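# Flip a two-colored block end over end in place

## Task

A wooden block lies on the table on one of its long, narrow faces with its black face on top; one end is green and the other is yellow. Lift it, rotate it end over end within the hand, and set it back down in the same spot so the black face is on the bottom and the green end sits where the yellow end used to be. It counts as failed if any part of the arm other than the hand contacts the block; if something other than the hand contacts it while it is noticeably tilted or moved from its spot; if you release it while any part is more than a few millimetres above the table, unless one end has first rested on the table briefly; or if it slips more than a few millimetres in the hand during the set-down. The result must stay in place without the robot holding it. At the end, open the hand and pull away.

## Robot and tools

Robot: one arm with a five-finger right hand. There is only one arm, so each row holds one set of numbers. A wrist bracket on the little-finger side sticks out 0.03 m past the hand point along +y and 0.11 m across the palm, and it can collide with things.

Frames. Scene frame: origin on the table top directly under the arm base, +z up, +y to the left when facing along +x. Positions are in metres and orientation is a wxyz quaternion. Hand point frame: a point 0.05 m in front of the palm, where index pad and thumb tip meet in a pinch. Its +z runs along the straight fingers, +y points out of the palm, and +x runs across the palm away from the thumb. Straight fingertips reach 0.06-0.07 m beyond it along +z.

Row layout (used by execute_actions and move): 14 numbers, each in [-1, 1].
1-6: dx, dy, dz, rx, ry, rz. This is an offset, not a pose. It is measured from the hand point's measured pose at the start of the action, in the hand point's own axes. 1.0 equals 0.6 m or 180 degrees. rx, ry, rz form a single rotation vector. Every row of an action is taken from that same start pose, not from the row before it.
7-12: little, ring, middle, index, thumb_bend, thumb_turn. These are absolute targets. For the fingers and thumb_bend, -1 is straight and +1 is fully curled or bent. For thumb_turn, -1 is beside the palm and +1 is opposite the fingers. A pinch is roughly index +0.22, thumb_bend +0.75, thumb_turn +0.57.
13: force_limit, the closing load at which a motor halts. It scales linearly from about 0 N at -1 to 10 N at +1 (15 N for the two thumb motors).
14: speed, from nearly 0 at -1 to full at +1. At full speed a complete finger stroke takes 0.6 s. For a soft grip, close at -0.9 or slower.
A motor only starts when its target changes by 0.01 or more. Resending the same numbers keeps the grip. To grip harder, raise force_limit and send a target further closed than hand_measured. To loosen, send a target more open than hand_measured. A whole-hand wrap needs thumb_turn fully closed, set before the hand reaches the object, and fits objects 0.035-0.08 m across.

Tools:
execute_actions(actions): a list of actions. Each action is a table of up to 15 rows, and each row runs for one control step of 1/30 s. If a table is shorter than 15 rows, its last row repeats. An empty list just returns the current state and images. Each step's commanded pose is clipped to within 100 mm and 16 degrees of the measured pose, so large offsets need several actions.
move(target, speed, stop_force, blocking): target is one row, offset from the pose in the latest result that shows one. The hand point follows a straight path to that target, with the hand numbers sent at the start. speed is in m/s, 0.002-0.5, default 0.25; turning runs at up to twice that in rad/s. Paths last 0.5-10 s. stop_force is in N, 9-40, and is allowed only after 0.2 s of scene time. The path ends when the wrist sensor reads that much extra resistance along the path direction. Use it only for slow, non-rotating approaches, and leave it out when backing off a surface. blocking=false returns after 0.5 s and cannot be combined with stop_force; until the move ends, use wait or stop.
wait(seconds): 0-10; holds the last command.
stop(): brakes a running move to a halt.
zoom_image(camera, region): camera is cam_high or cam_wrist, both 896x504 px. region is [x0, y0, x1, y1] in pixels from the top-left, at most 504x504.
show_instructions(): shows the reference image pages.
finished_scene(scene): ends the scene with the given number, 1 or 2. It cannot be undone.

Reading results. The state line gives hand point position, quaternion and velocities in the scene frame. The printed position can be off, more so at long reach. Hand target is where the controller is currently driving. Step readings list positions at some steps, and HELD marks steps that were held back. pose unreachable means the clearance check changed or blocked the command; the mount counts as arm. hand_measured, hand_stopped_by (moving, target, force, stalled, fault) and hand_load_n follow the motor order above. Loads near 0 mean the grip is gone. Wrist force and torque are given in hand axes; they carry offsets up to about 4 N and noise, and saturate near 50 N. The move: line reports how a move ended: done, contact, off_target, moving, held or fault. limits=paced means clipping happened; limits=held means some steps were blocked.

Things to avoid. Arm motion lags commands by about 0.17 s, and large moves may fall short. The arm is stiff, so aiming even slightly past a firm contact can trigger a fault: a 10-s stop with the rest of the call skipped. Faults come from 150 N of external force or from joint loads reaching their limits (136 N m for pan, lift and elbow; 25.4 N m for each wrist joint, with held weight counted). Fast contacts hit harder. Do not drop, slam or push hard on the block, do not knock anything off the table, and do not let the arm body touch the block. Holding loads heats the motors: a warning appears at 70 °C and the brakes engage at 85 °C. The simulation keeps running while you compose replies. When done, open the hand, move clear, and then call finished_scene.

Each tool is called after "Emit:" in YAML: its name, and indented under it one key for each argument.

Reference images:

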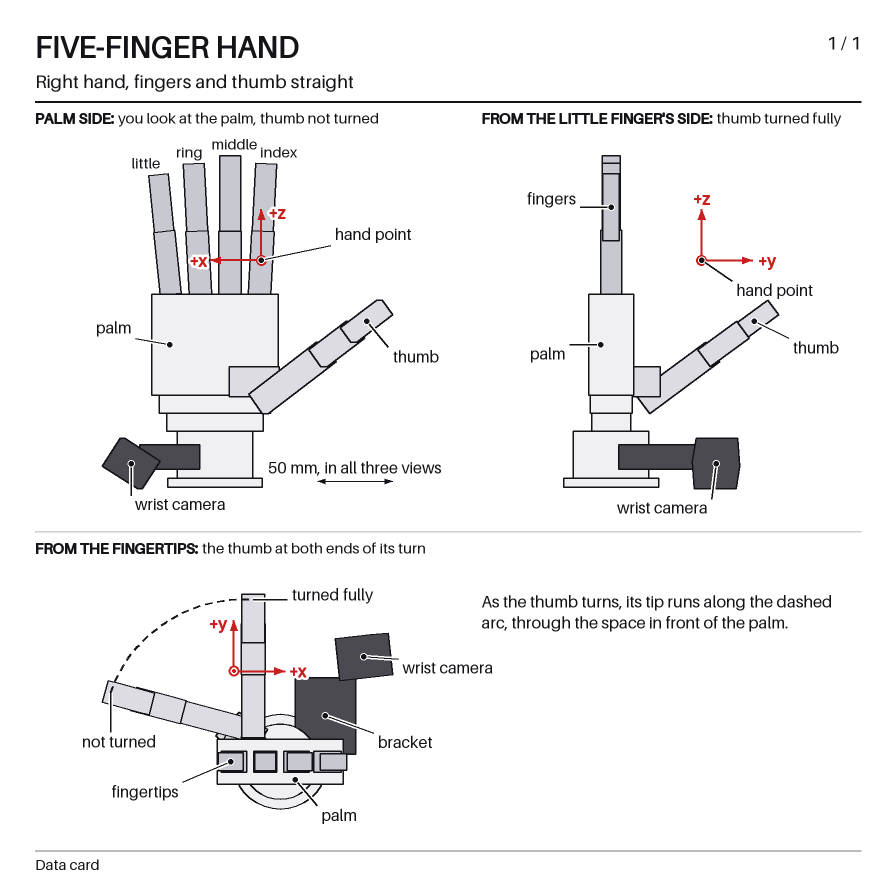

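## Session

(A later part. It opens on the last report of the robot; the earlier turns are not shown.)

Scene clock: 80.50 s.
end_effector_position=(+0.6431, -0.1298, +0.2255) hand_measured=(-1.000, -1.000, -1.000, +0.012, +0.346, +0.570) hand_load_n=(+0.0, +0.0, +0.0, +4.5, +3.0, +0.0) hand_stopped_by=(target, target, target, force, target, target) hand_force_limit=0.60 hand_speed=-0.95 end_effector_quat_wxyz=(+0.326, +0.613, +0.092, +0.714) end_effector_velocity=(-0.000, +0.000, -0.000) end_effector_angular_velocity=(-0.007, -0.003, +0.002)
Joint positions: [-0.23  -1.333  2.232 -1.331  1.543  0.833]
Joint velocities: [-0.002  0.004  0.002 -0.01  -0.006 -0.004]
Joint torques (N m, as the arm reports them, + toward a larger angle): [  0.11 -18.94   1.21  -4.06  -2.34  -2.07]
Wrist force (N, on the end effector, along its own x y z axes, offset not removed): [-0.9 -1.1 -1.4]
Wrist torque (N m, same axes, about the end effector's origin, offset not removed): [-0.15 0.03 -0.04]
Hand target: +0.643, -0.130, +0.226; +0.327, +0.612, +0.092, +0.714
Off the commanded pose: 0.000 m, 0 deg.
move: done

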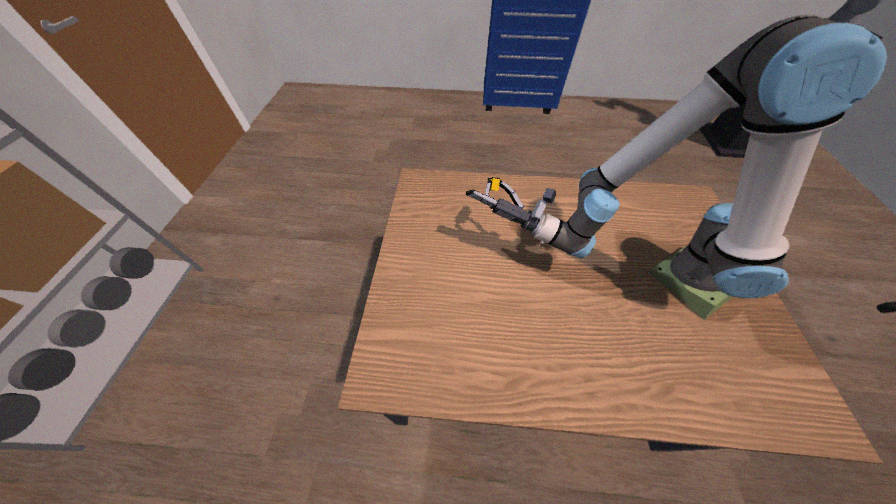

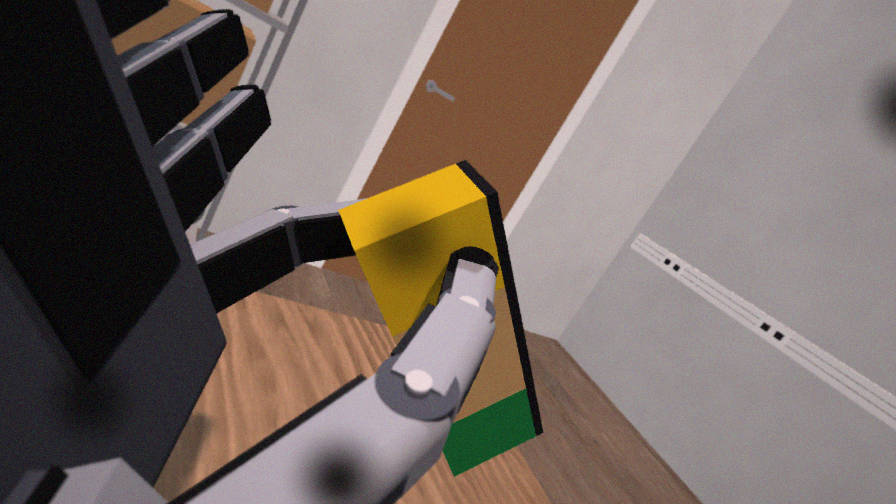

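Emit:
move:
  target: [0,0,0,0,0,0,-1,-1,-1,0.2,0.47,0.57,0.6,-0.9]

Emit:
move:
  target: [0,0,0,0,-0.327,0.70,-1,-1,-1,0.2,0.47,0.57,0.6,-0.9]
  speed: 0.3

Emit:
zoom_image:
  camera: "cam_high"
  region: [430, 130, 630, 270]

Scene clock: 86.43 s.
end_effector_position=(+0.6431, -0.1298, +0.2255) hand_measured=(-1.000, -1.000, -1.000, +0.012, +0.458, +0.570) hand_load_n=(+0.0, +0.0, +0.0, +14.0, +11.0, -0.5) hand_stopped_by=(target, target, target, force, stalled, target) hand_force_limit=0.60 hand_speed=-0.90 end_effector_quat_wxyz=(+0.326, +0.613, +0.092, +0.714) end_effector_velocity=(-0.000, -0.000, -0.000) end_effector_angular_velocity=(+0.000, +0.000, -0.000)
Joint positions: [-0.23  -1.333  2.232 -1.331  1.543  0.833]
Joint velocities: [-0.001 -0.     0.001 -0.    -0.     0.   ]
Joint torques (N m, as the arm reports them, + toward a larger angle): [ 13.52 -42.69 -24.86   0.14   1.03   1.71]
Wrist force (N, on the end effector, along its own x y z axes, offset not removed): [0.4 -1.5 -2.2]
Wrist torque (N m, same axes, about the end effector's origin, offset not removed): [-0.11 -0.07 0.10]
Hand target: +0.643, -0.130, +0.226; +0.326, +0.613, +0.092, +0.714
Off the commanded pose: 0.000 m, 0 deg.
move: done

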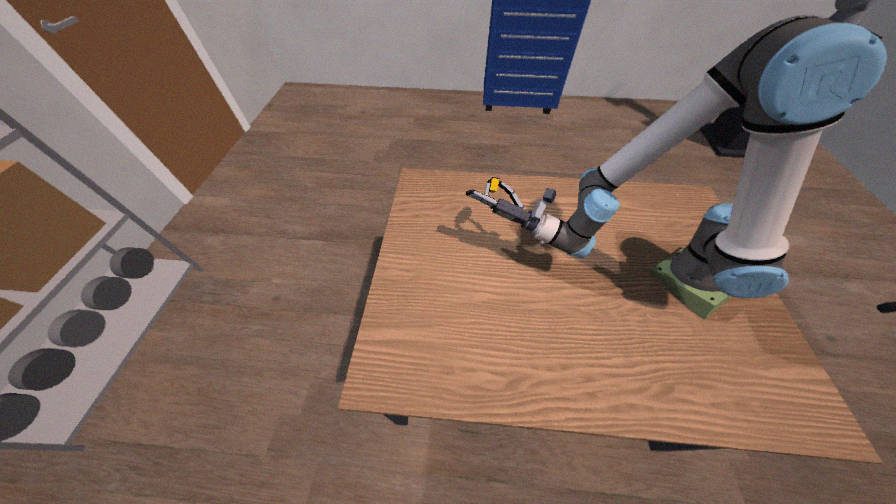

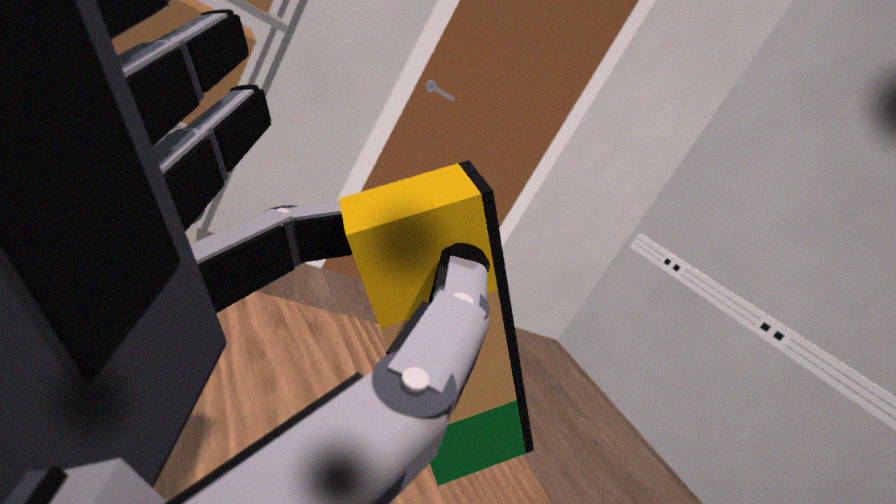

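Scene clock: 90.97 s.
end_effector_position=(+0.6435, -0.1298, +0.2253) hand_measured=(-1.000, -1.000, -1.000, +0.012, +0.452, +0.570) hand_load_n=(+0.0, +0.0, +0.0, +13.5, +10.0, -1.0) hand_stopped_by=(target, target, target, force, stalled, target) hand_force_limit=0.60 hand_speed=-0.90 end_effector_quat_wxyz=(-0.454, +0.576, -0.617, +0.284) end_effector_velocity=(+0.000, -0.000, +0.000) end_effector_angular_velocity=(+0.011, -0.001, +0.000)
Joint positions: [-0.631 -1.461  1.613  0.276  0.862  2.871]
Joint velocities: [-0.004  0.003 -0.002  0.    -0.009  0.008]
Joint torques (N m, as the arm reports them, + toward a larger angle): [  3.95 -27.83 -33.94   2.54  -2.53   1.7 ]
Wrist force (N, on the end effector, along its own x y z axes, offset not removed): [0.5 2.7 -2.4]
Wrist torque (N m, same axes, about the end effector's origin, offset not removed): [0.35 -0.05 0.23]
Hand target: +0.643, -0.130, +0.225; -0.455, +0.576, -0.617, +0.284
Off the commanded pose: 0.000 m, 0 deg.
move: done

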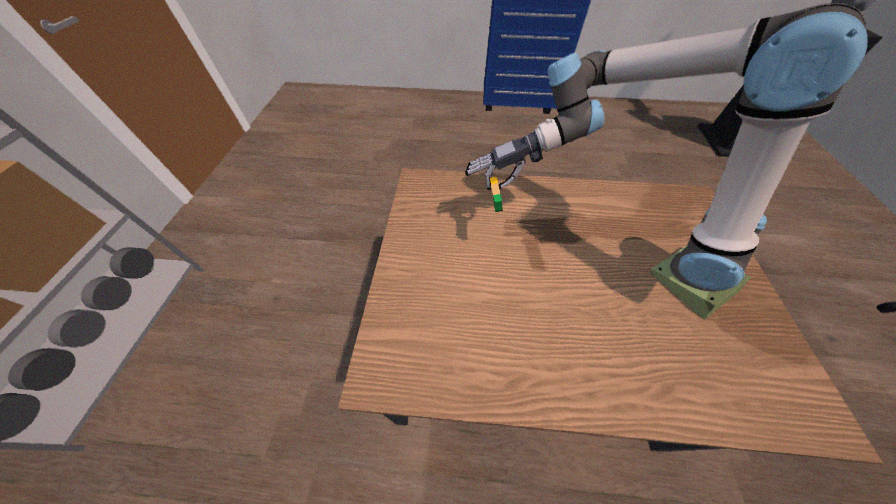

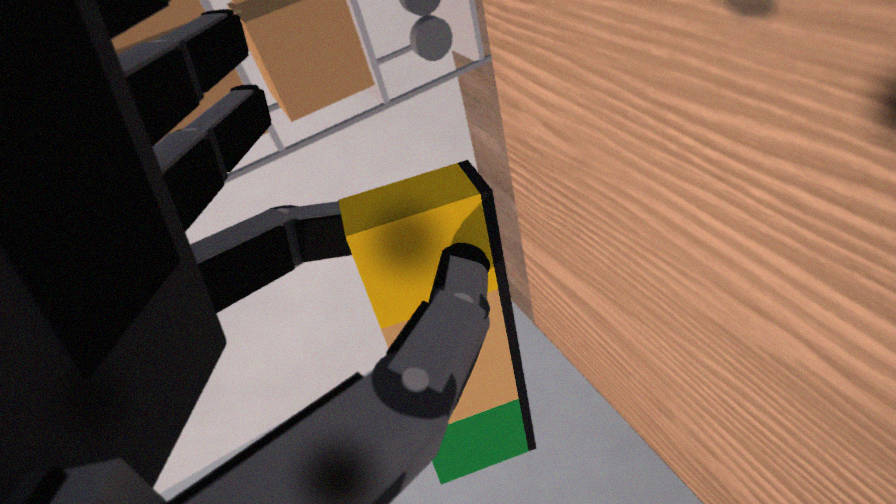

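Region (430, 130, 630, 270) of cam_high's 896x504 image, scaled by 2.520, with more detail than that image has; it fills the top 353 rows of this view, and the rest is white.

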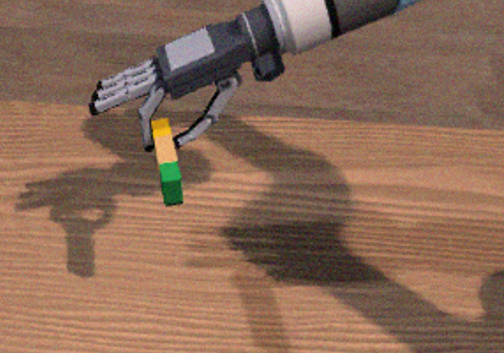

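Emit:
move:
  target: [0.1675,0.119,0.231,0.058,0.218,0.106,-1,-1,-1,0.2,0.47,0.57,0.6,-0.9]
  speed: 0.15

Emit:
move:
  target: [0.0175,0.0655,0.032,0,0,0,-1,-1,-1,0.2,0.47,0.57,0.6,-0.9]
  speed: 0.04

Emit:
zoom_image:
  camera: "cam_high"
  region: [400, 170, 520, 260]

Scene clock: 99.83 s.
end_effector_position=(+0.7419, -0.1906, +0.0808) hand_measured=(-1.000, -1.000, -1.000, +0.012, +0.452, +0.570) hand_load_n=(+0.0, +0.0, +0.0, +13.5, +10.5, -0.5) hand_stopped_by=(target, target, target, force, stalled, target) hand_force_limit=0.60 hand_speed=-0.90 end_effector_quat_wxyz=(+0.312, -0.297, +0.790, -0.436) end_effector_velocity=(+0.001, -0.000, -0.001) end_effector_angular_velocity=(-0.000, +0.000, -0.007)
Joint positions: [-0.364 -1.178  1.623 -0.241  1.797  3.36 ]
Joint velocities: [ 0.003  0.005 -0.004 -0.001  0.009  0.003]
Joint torques (N m, as the arm reports them, + toward a larger angle): [ 15.2  -36.94 -29.46  -2.48   0.96   1.88]
Wrist force (N, on the end effector, along its own x y z axes, offset not removed): [2.9 0.5 -2.8]
Wrist torque (N m, same axes, about the end effector's origin, offset not removed): [0.07 -0.29 0.31]
Hand target: +0.742, -0.191, +0.081; +0.312, -0.297, +0.790, -0.436
Off the commanded pose: 0.000 m, 0 deg.
move: done

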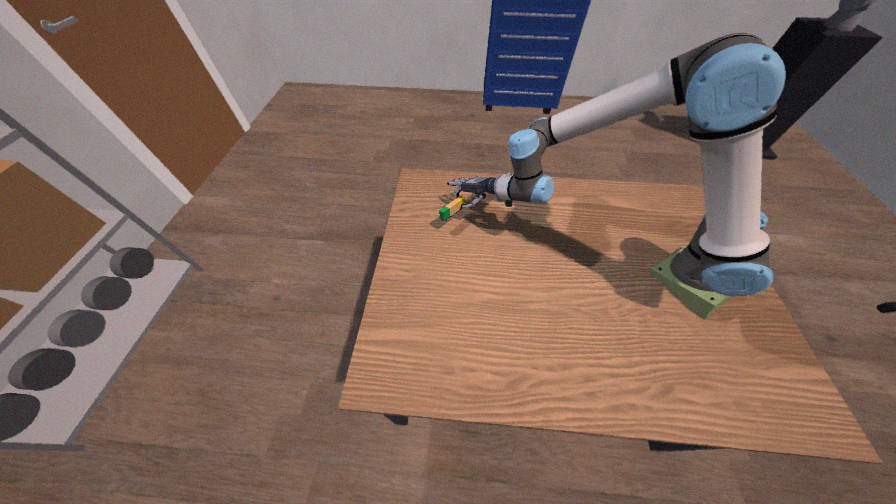

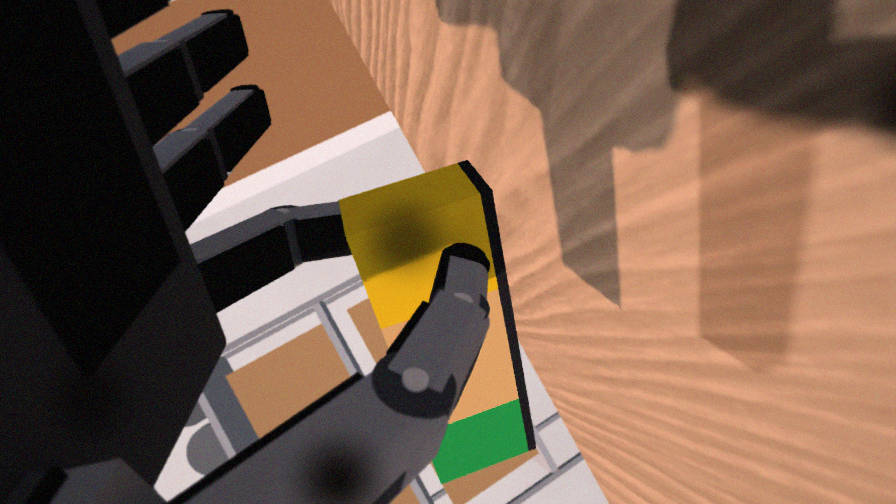

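Scene clock: 101.33 s.
end_effector_position=(+0.7419, -0.1906, +0.0360) hand_measured=(-1.000, -1.000, -1.000, +0.012, +0.452, +0.570) hand_load_n=(+0.0, +0.0, +0.0, +13.5, +10.5, -0.5) hand_stopped_by=(target, target, target, force, stalled, target) hand_force_limit=0.60 hand_speed=-0.90 end_effector_quat_wxyz=(+0.312, -0.297, +0.790, -0.436) end_effector_velocity=(+0.001, -0.000, -0.000) end_effector_angular_velocity=(-0.001, -0.003, +0.000)
Joint positions: [-0.376 -1.113  1.65  -0.334  1.786  3.358]
Joint velocities: [ 0.     0.002 -0.001 -0.005 -0.001 -0.   ]
Joint torques (N m, as the arm reports them, + toward a larger angle): [  3.09 -35.52  -0.63  -2.67  -2.04  -1.39]
Wrist force (N, on the end effector, along its own x y z axes, offset not removed): [-3.8 1.2 -2.3]
Wrist torque (N m, same axes, about the end effector's origin, offset not removed): [0.14 0.75 -0.18]
Hand target: +0.742, -0.191, +0.036; +0.312, -0.297, +0.790, -0.436
Off the commanded pose: 0.000 m, 0 deg.
move: done

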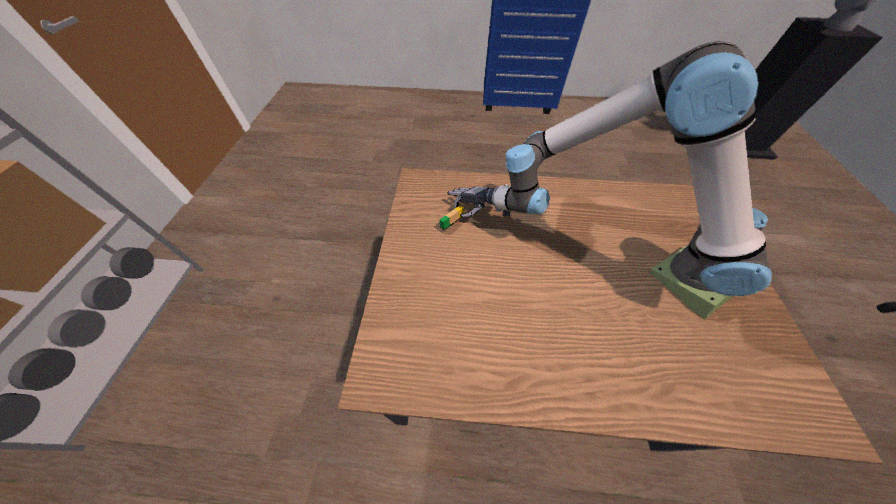

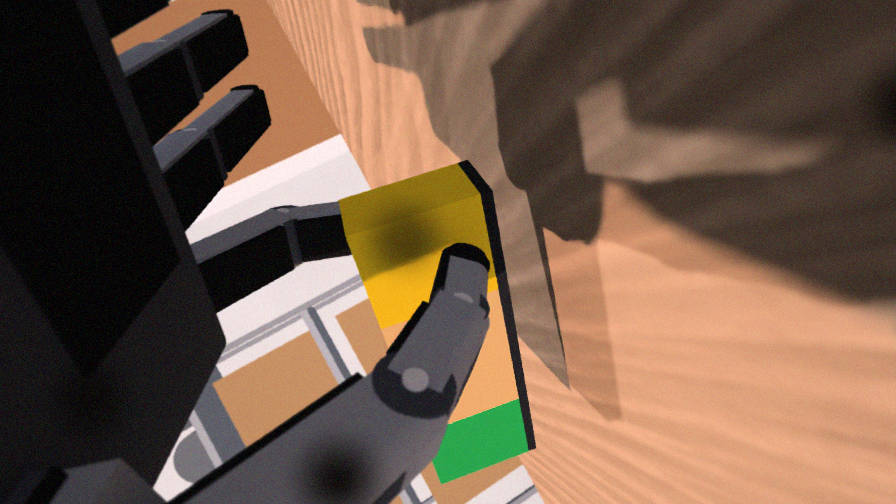

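Region (400, 170, 520, 260) of cam_high's 896x504 image, scaled by 4.200, with more detail than that image has; it fills the top 378 rows of this view, and the rest is white.

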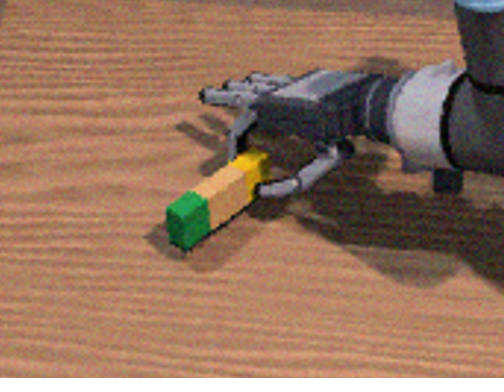

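Emit:
move:
  target: [-0.017,0.019,0.009,0,0,0,-1,-1,-1,0.2,0.47,0.57,0.6,-0.9]
  speed: 0.02

Emit:
zoom_image:
  camera: "cam_high"
  region: [400, 120, 640, 260]

Scene clock: 108.37 s.
end_effector_position=(+0.7500, -0.1808, +0.0262) hand_measured=(-1.000, -1.000, -1.000, +0.012, +0.452, +0.570) hand_load_n=(+0.0, +0.0, +0.0, +13.5, +10.5, -0.5) hand_stopped_by=(target, target, target, force, stalled, target) hand_force_limit=0.60 hand_speed=-0.90 end_effector_quat_wxyz=(+0.312, -0.297, +0.790, -0.436) end_effector_velocity=(+0.001, +0.001, -0.001) end_effector_angular_velocity=(+0.000, -0.000, -0.000)
Joint positions: [-0.355 -1.082  1.633 -0.346  1.807  3.362]
Joint velocities: [ 0.002  0.003 -0.002 -0.001  0.002  0.001]
Joint torques (N m, as the arm reports them, + toward a larger angle): [ 15.67 -38.63 -28.23  -2.25   1.46   1.63]
Wrist force (N, on the end effector, along its own x y z axes, offset not removed): [2.8 -1.1 -0.8]
Wrist torque (N m, same axes, about the end effector's origin, offset not removed): [-0.17 -0.38 0.19]
Hand target: +0.750, -0.181, +0.026; +0.312, -0.297, +0.790, -0.436
Off the commanded pose: 0.000 m, 0 deg.
move: done

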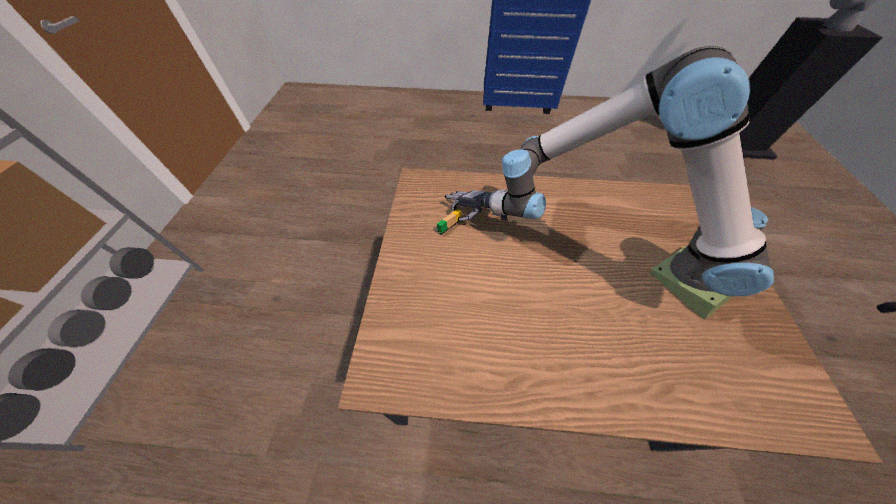

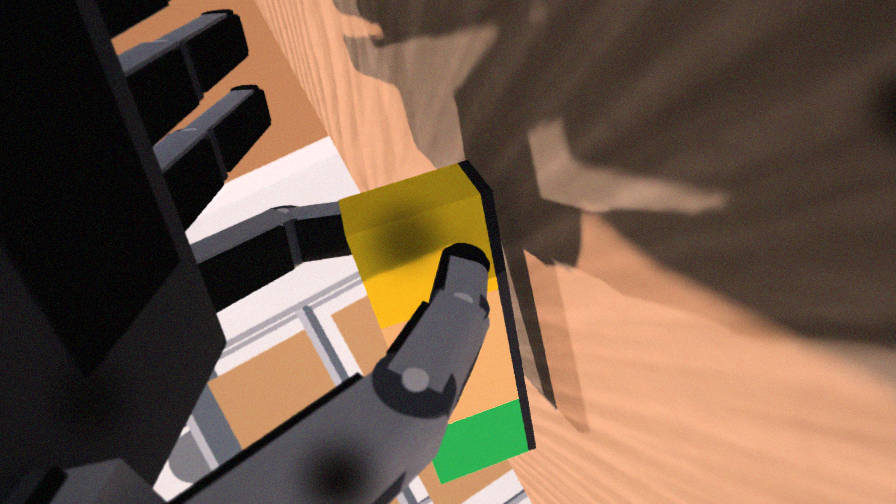

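Region (400, 120, 640, 260) of cam_high's 896x504 image, scaled by 2.100, with more detail than that image has; it fills the top 294 rows of this view, and the rest is white.

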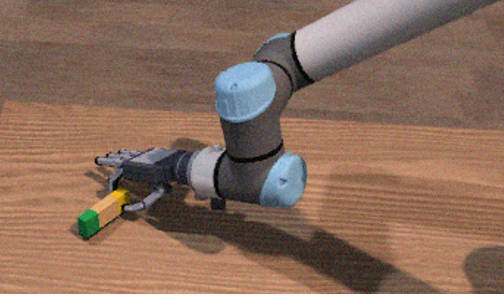

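Emit:
move:
  target: [-0.011,0.005,0.009,0,0.012,-0.025,-1,-1,-1,0.2,0.47,0.57,0.6,-0.9]
  speed: 0.02

Emit:
zoom_image:
  camera: "cam_high"
  region: [400, 120, 640, 260]

Scene clock: 114.73 s.
end_effector_position=(+0.7576, -0.1773, +0.0228) hand_measured=(-1.000, -1.000, -1.000, +0.012, +0.452, +0.570) hand_load_n=(+0.0, +0.0, +0.0, +13.5, +10.5, -0.5) hand_stopped_by=(target, target, target, force, stalled, target) hand_force_limit=0.60 hand_speed=-0.90 end_effector_quat_wxyz=(+0.280, -0.319, +0.784, -0.453) end_effector_velocity=(+0.000, +0.001, -0.001) end_effector_angular_velocity=(-0.004, +0.003, -0.000)
Joint positions: [-0.319 -1.052  1.581 -0.315  1.878  3.294]
Joint velocities: [ 0.003  0.002 -0.003  0.     0.005 -0.004]
Joint torques (N m, as the arm reports them, + toward a larger angle): [ 14.88 -36.85 -31.54   1.49   1.76  -1.55]
Wrist force (N, on the end effector, along its own x y z axes, offset not removed): [0.5 0.1 -5.9]
Wrist torque (N m, same axes, about the end effector's origin, offset not removed): [0.13 0.26 0.28]
Hand target: +0.758, -0.177, +0.023; +0.280, -0.319, +0.784, -0.453
Off the commanded pose: 0.000 m, 0 deg.
move: done

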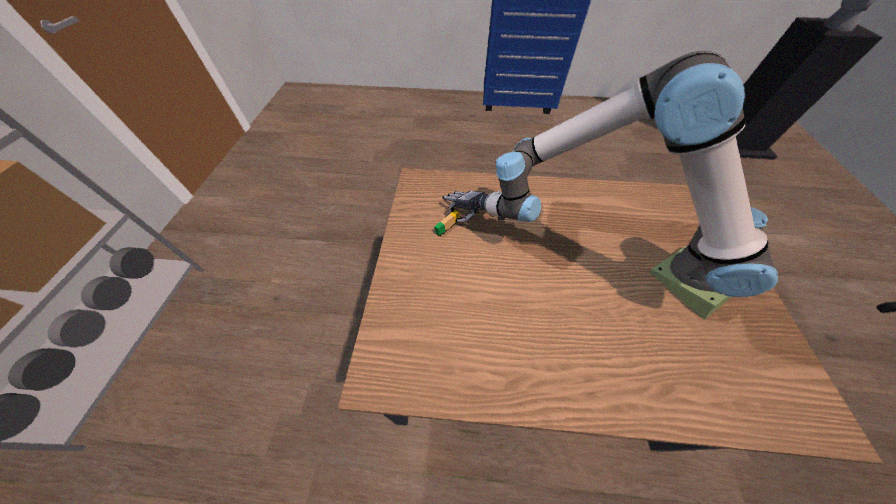

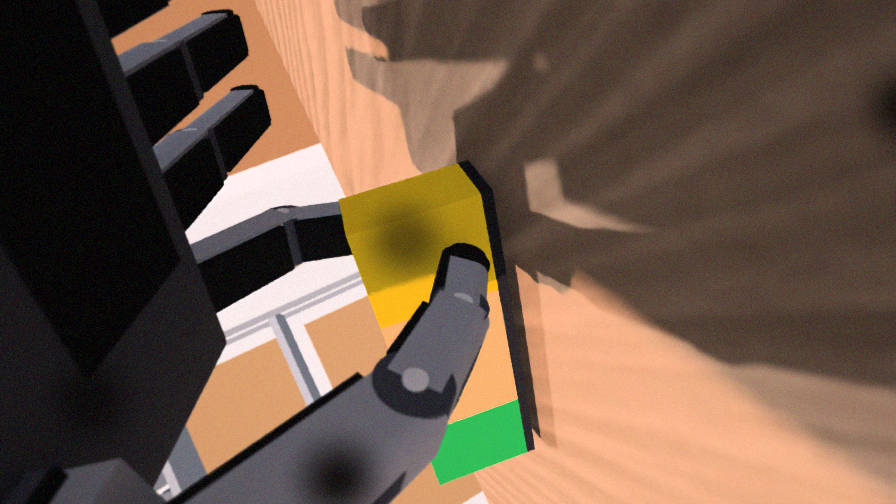

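Region (400, 120, 640, 260) of cam_high's 896x504 image, scaled by 2.100, with more detail than that image has; it fills the top 294 rows of this view, and the rest is white.

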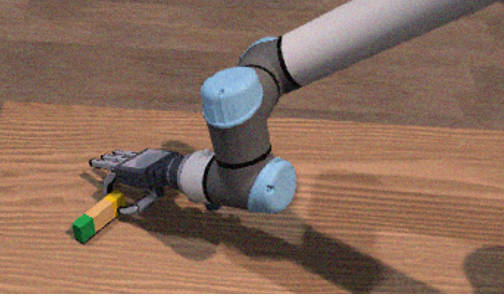

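Emit:
move:
  target: [0.002,0.003,0.009,0,0,0,-1,-1,-1,0.2,0.47,0.57,0.6,-0.9]
  speed: 0.01

Emit:
zoom_image:
  camera: "cam_wrist"
  region: [400, 140, 700, 500]

Scene clock: 118.20 s.
end_effector_position=(+0.7602, -0.1803, +0.0188) hand_measured=(-1.000, -1.000, -1.000, +0.012, +0.452, +0.570) hand_load_n=(+0.0, +0.0, +0.0, +14.5, +8.5, +1.0) hand_stopped_by=(target, target, target, force, stalled, target) hand_force_limit=0.60 hand_speed=-0.90 end_effector_quat_wxyz=(+0.280, -0.319, +0.784, -0.453) end_effector_velocity=(-0.001, +0.000, -0.002) end_effector_angular_velocity=(+0.003, +0.003, +0.000)
Joint positions: [-0.324 -1.042  1.572 -0.317  1.874  3.293]
Joint velocities: [-0.001  0.003 -0.     0.001 -0.001  0.001]
Joint torques (N m, as the arm reports them, + toward a larger angle): [ -2.08 -25.83 -24.15  -0.72  -1.21  -2.21]
Wrist force (N, on the end effector, along its own x y z axes, offset not removed): [-3.2 -11.4 -15.8]
Wrist torque (N m, same axes, about the end effector's origin, offset not removed): [0.33 0.00 0.28]
Hand target: +0.760, -0.180, +0.019; +0.280, -0.319, +0.784, -0.453
Off the commanded pose: 0.000 m, 0 deg.
move: done

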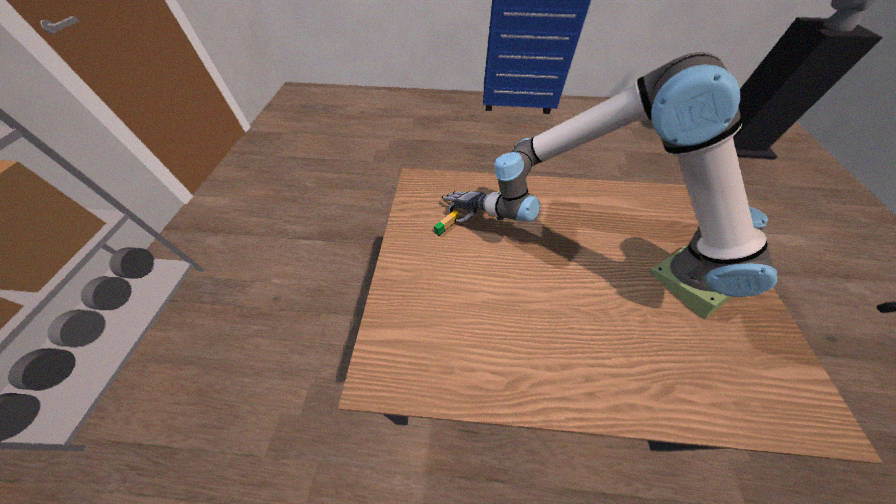

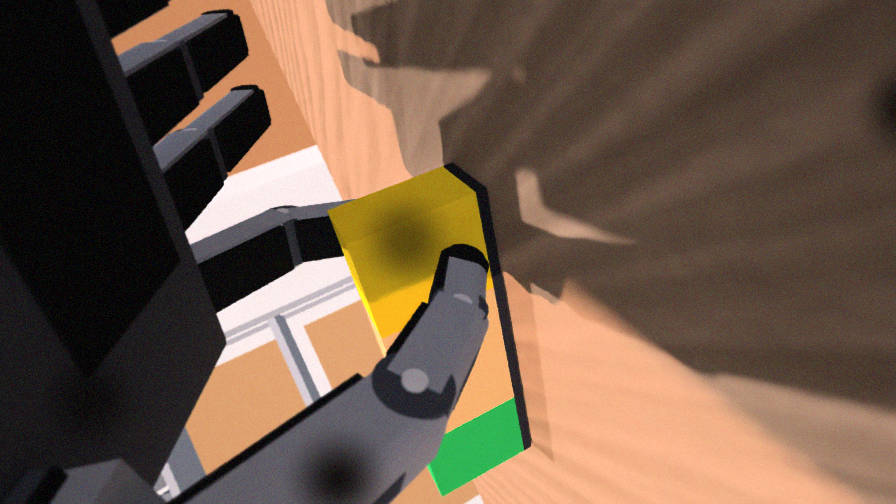

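Region (400, 140, 700, 500) of cam_wrist's 896x504 image, scaled by 1.400, with more detail than that image has.

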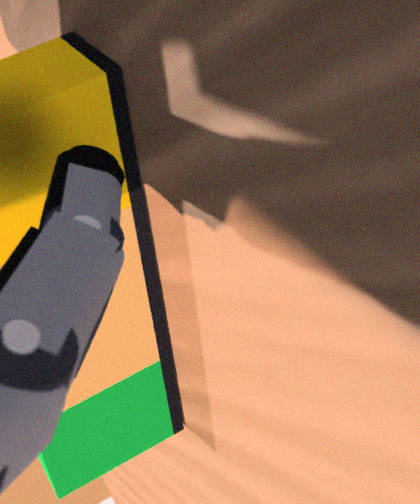

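Down. Release; opening thumb could stab the table, so rise slightly.

Emit:
move:
  target: [0,-0.002,-0.001,0,0,0,-1,-1,-1,-0.2,0.3,0.57,0.6,-0.8]
  speed: 0.01

Emit:
move:
  target: [-0.03,-0.18,-0.09,0,0,0,-1,-1,-1,-0.2,0.3,0.57,0.6,-0.8]
  speed: 0.08

Scene clock: 121.70 s.
end_effector_position=(+0.7601, -0.1804, +0.0202) hand_measured=(-1.000, -1.000, -1.000, -0.200, +0.300, +0.570) hand_load_n=(+0.0, +0.0, +0.0, +0.0, +0.0, +0.0) hand_stopped_by=(target, target, target, target, target, target) hand_force_limit=0.60 hand_speed=-0.80 end_effector_quat_wxyz=(+0.280, -0.319, +0.784, -0.453) end_effector_velocity=(-0.000, +0.001, -0.000) end_effector_angular_velocity=(-0.000, +0.001, +0.001)
Joint positions: [-0.324 -1.044  1.572 -0.315  1.874  3.293]
Joint velocities: [ 0.001  0.     0.001 -0.     0.    -0.001]
Joint torques (N m, as the arm reports them, + toward a larger angle): [ 15.15 -57.87  -1.21   1.89   1.34   1.71]
Wrist force (N, on the end effector, along its own x y z axes, offset not removed): [0.8 3.0 0.9]
Wrist torque (N m, same axes, about the end effector's origin, offset not removed): [0.25 -0.06 0.27]
Hand target: +0.760, -0.180, +0.020; +0.280, -0.319, +0.784, -0.453
Off the commanded pose: 0.000 m, 0 deg.
move: done

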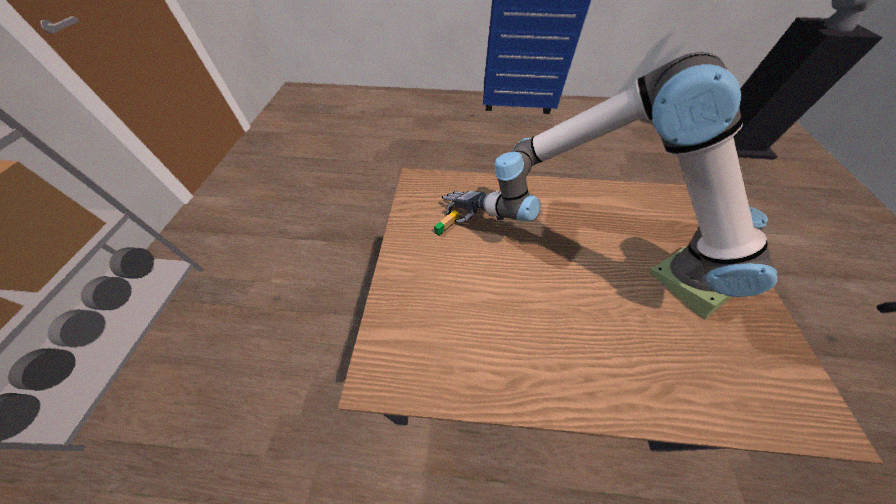

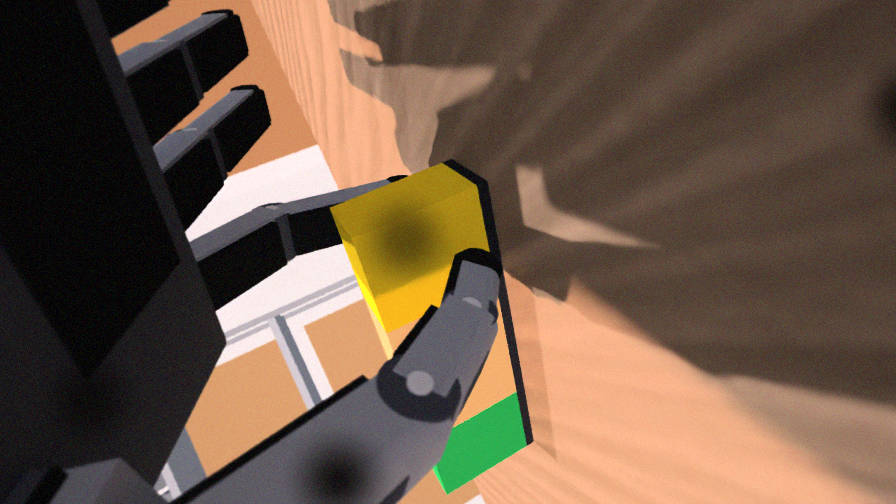

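Scene clock: 123.63 s.
end_effector_position=(+0.7591, -0.1797, +0.1420) hand_measured=(-1.000, -1.000, -1.000, -0.200, +0.300, +0.570) hand_load_n=(+0.0, +0.0, +0.0, +0.0, +0.0, +0.0) hand_stopped_by=(target, target, target, target, target, target) hand_force_limit=0.60 hand_speed=-0.80 end_effector_quat_wxyz=(+0.280, -0.319, +0.784, -0.453) end_effector_velocity=(+0.000, +0.000, +0.002) end_effector_angular_velocity=(+0.001, -0.001, +0.000)
Joint positions: [-0.289 -1.199  1.48  -0.065  1.908  3.301]
Joint velocities: [ 0.001 -0.002 -0.004  0.005  0.     0.002]
Joint torques (N m, as the arm reports them, + toward a larger angle): [ 14.22 -53.26 -29.28   1.66   1.27   1.71]
Wrist force (N, on the end effector, along its own x y z axes, offset not removed): [0.7 -0.7 -4.8]
Wrist torque (N m, same axes, about the end effector's origin, offset not removed): [0.10 0.13 0.12]
Hand target: +0.759, -0.180, +0.142; +0.280, -0.319, +0.784, -0.453
Off the commanded pose: 0.000 m, 0 deg.
move: done

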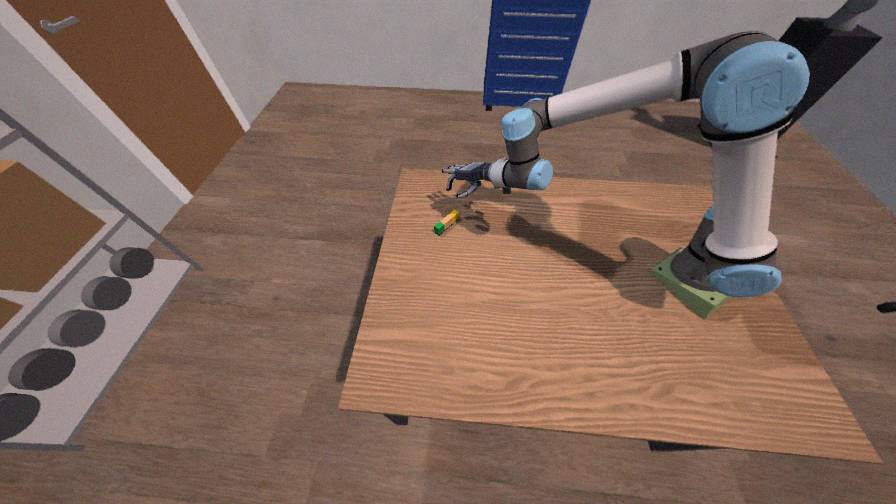

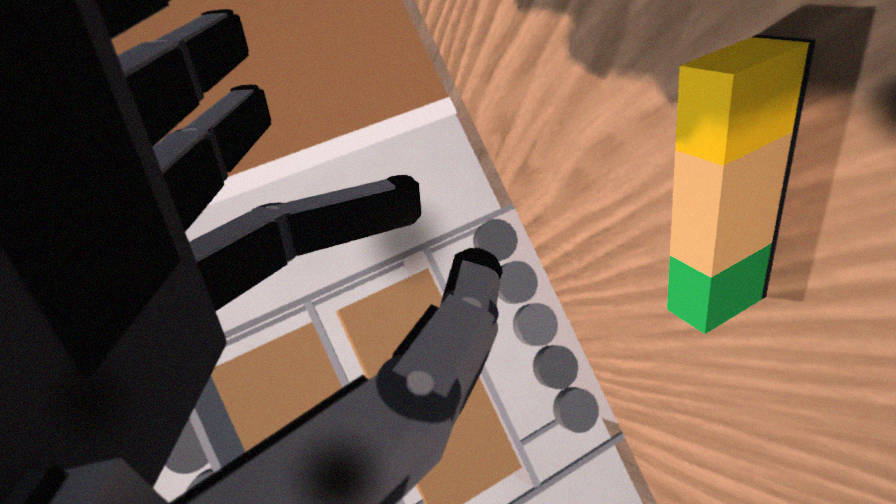

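Emit:
finished_scene:
  scene: 1

The scene is finished: the task was done.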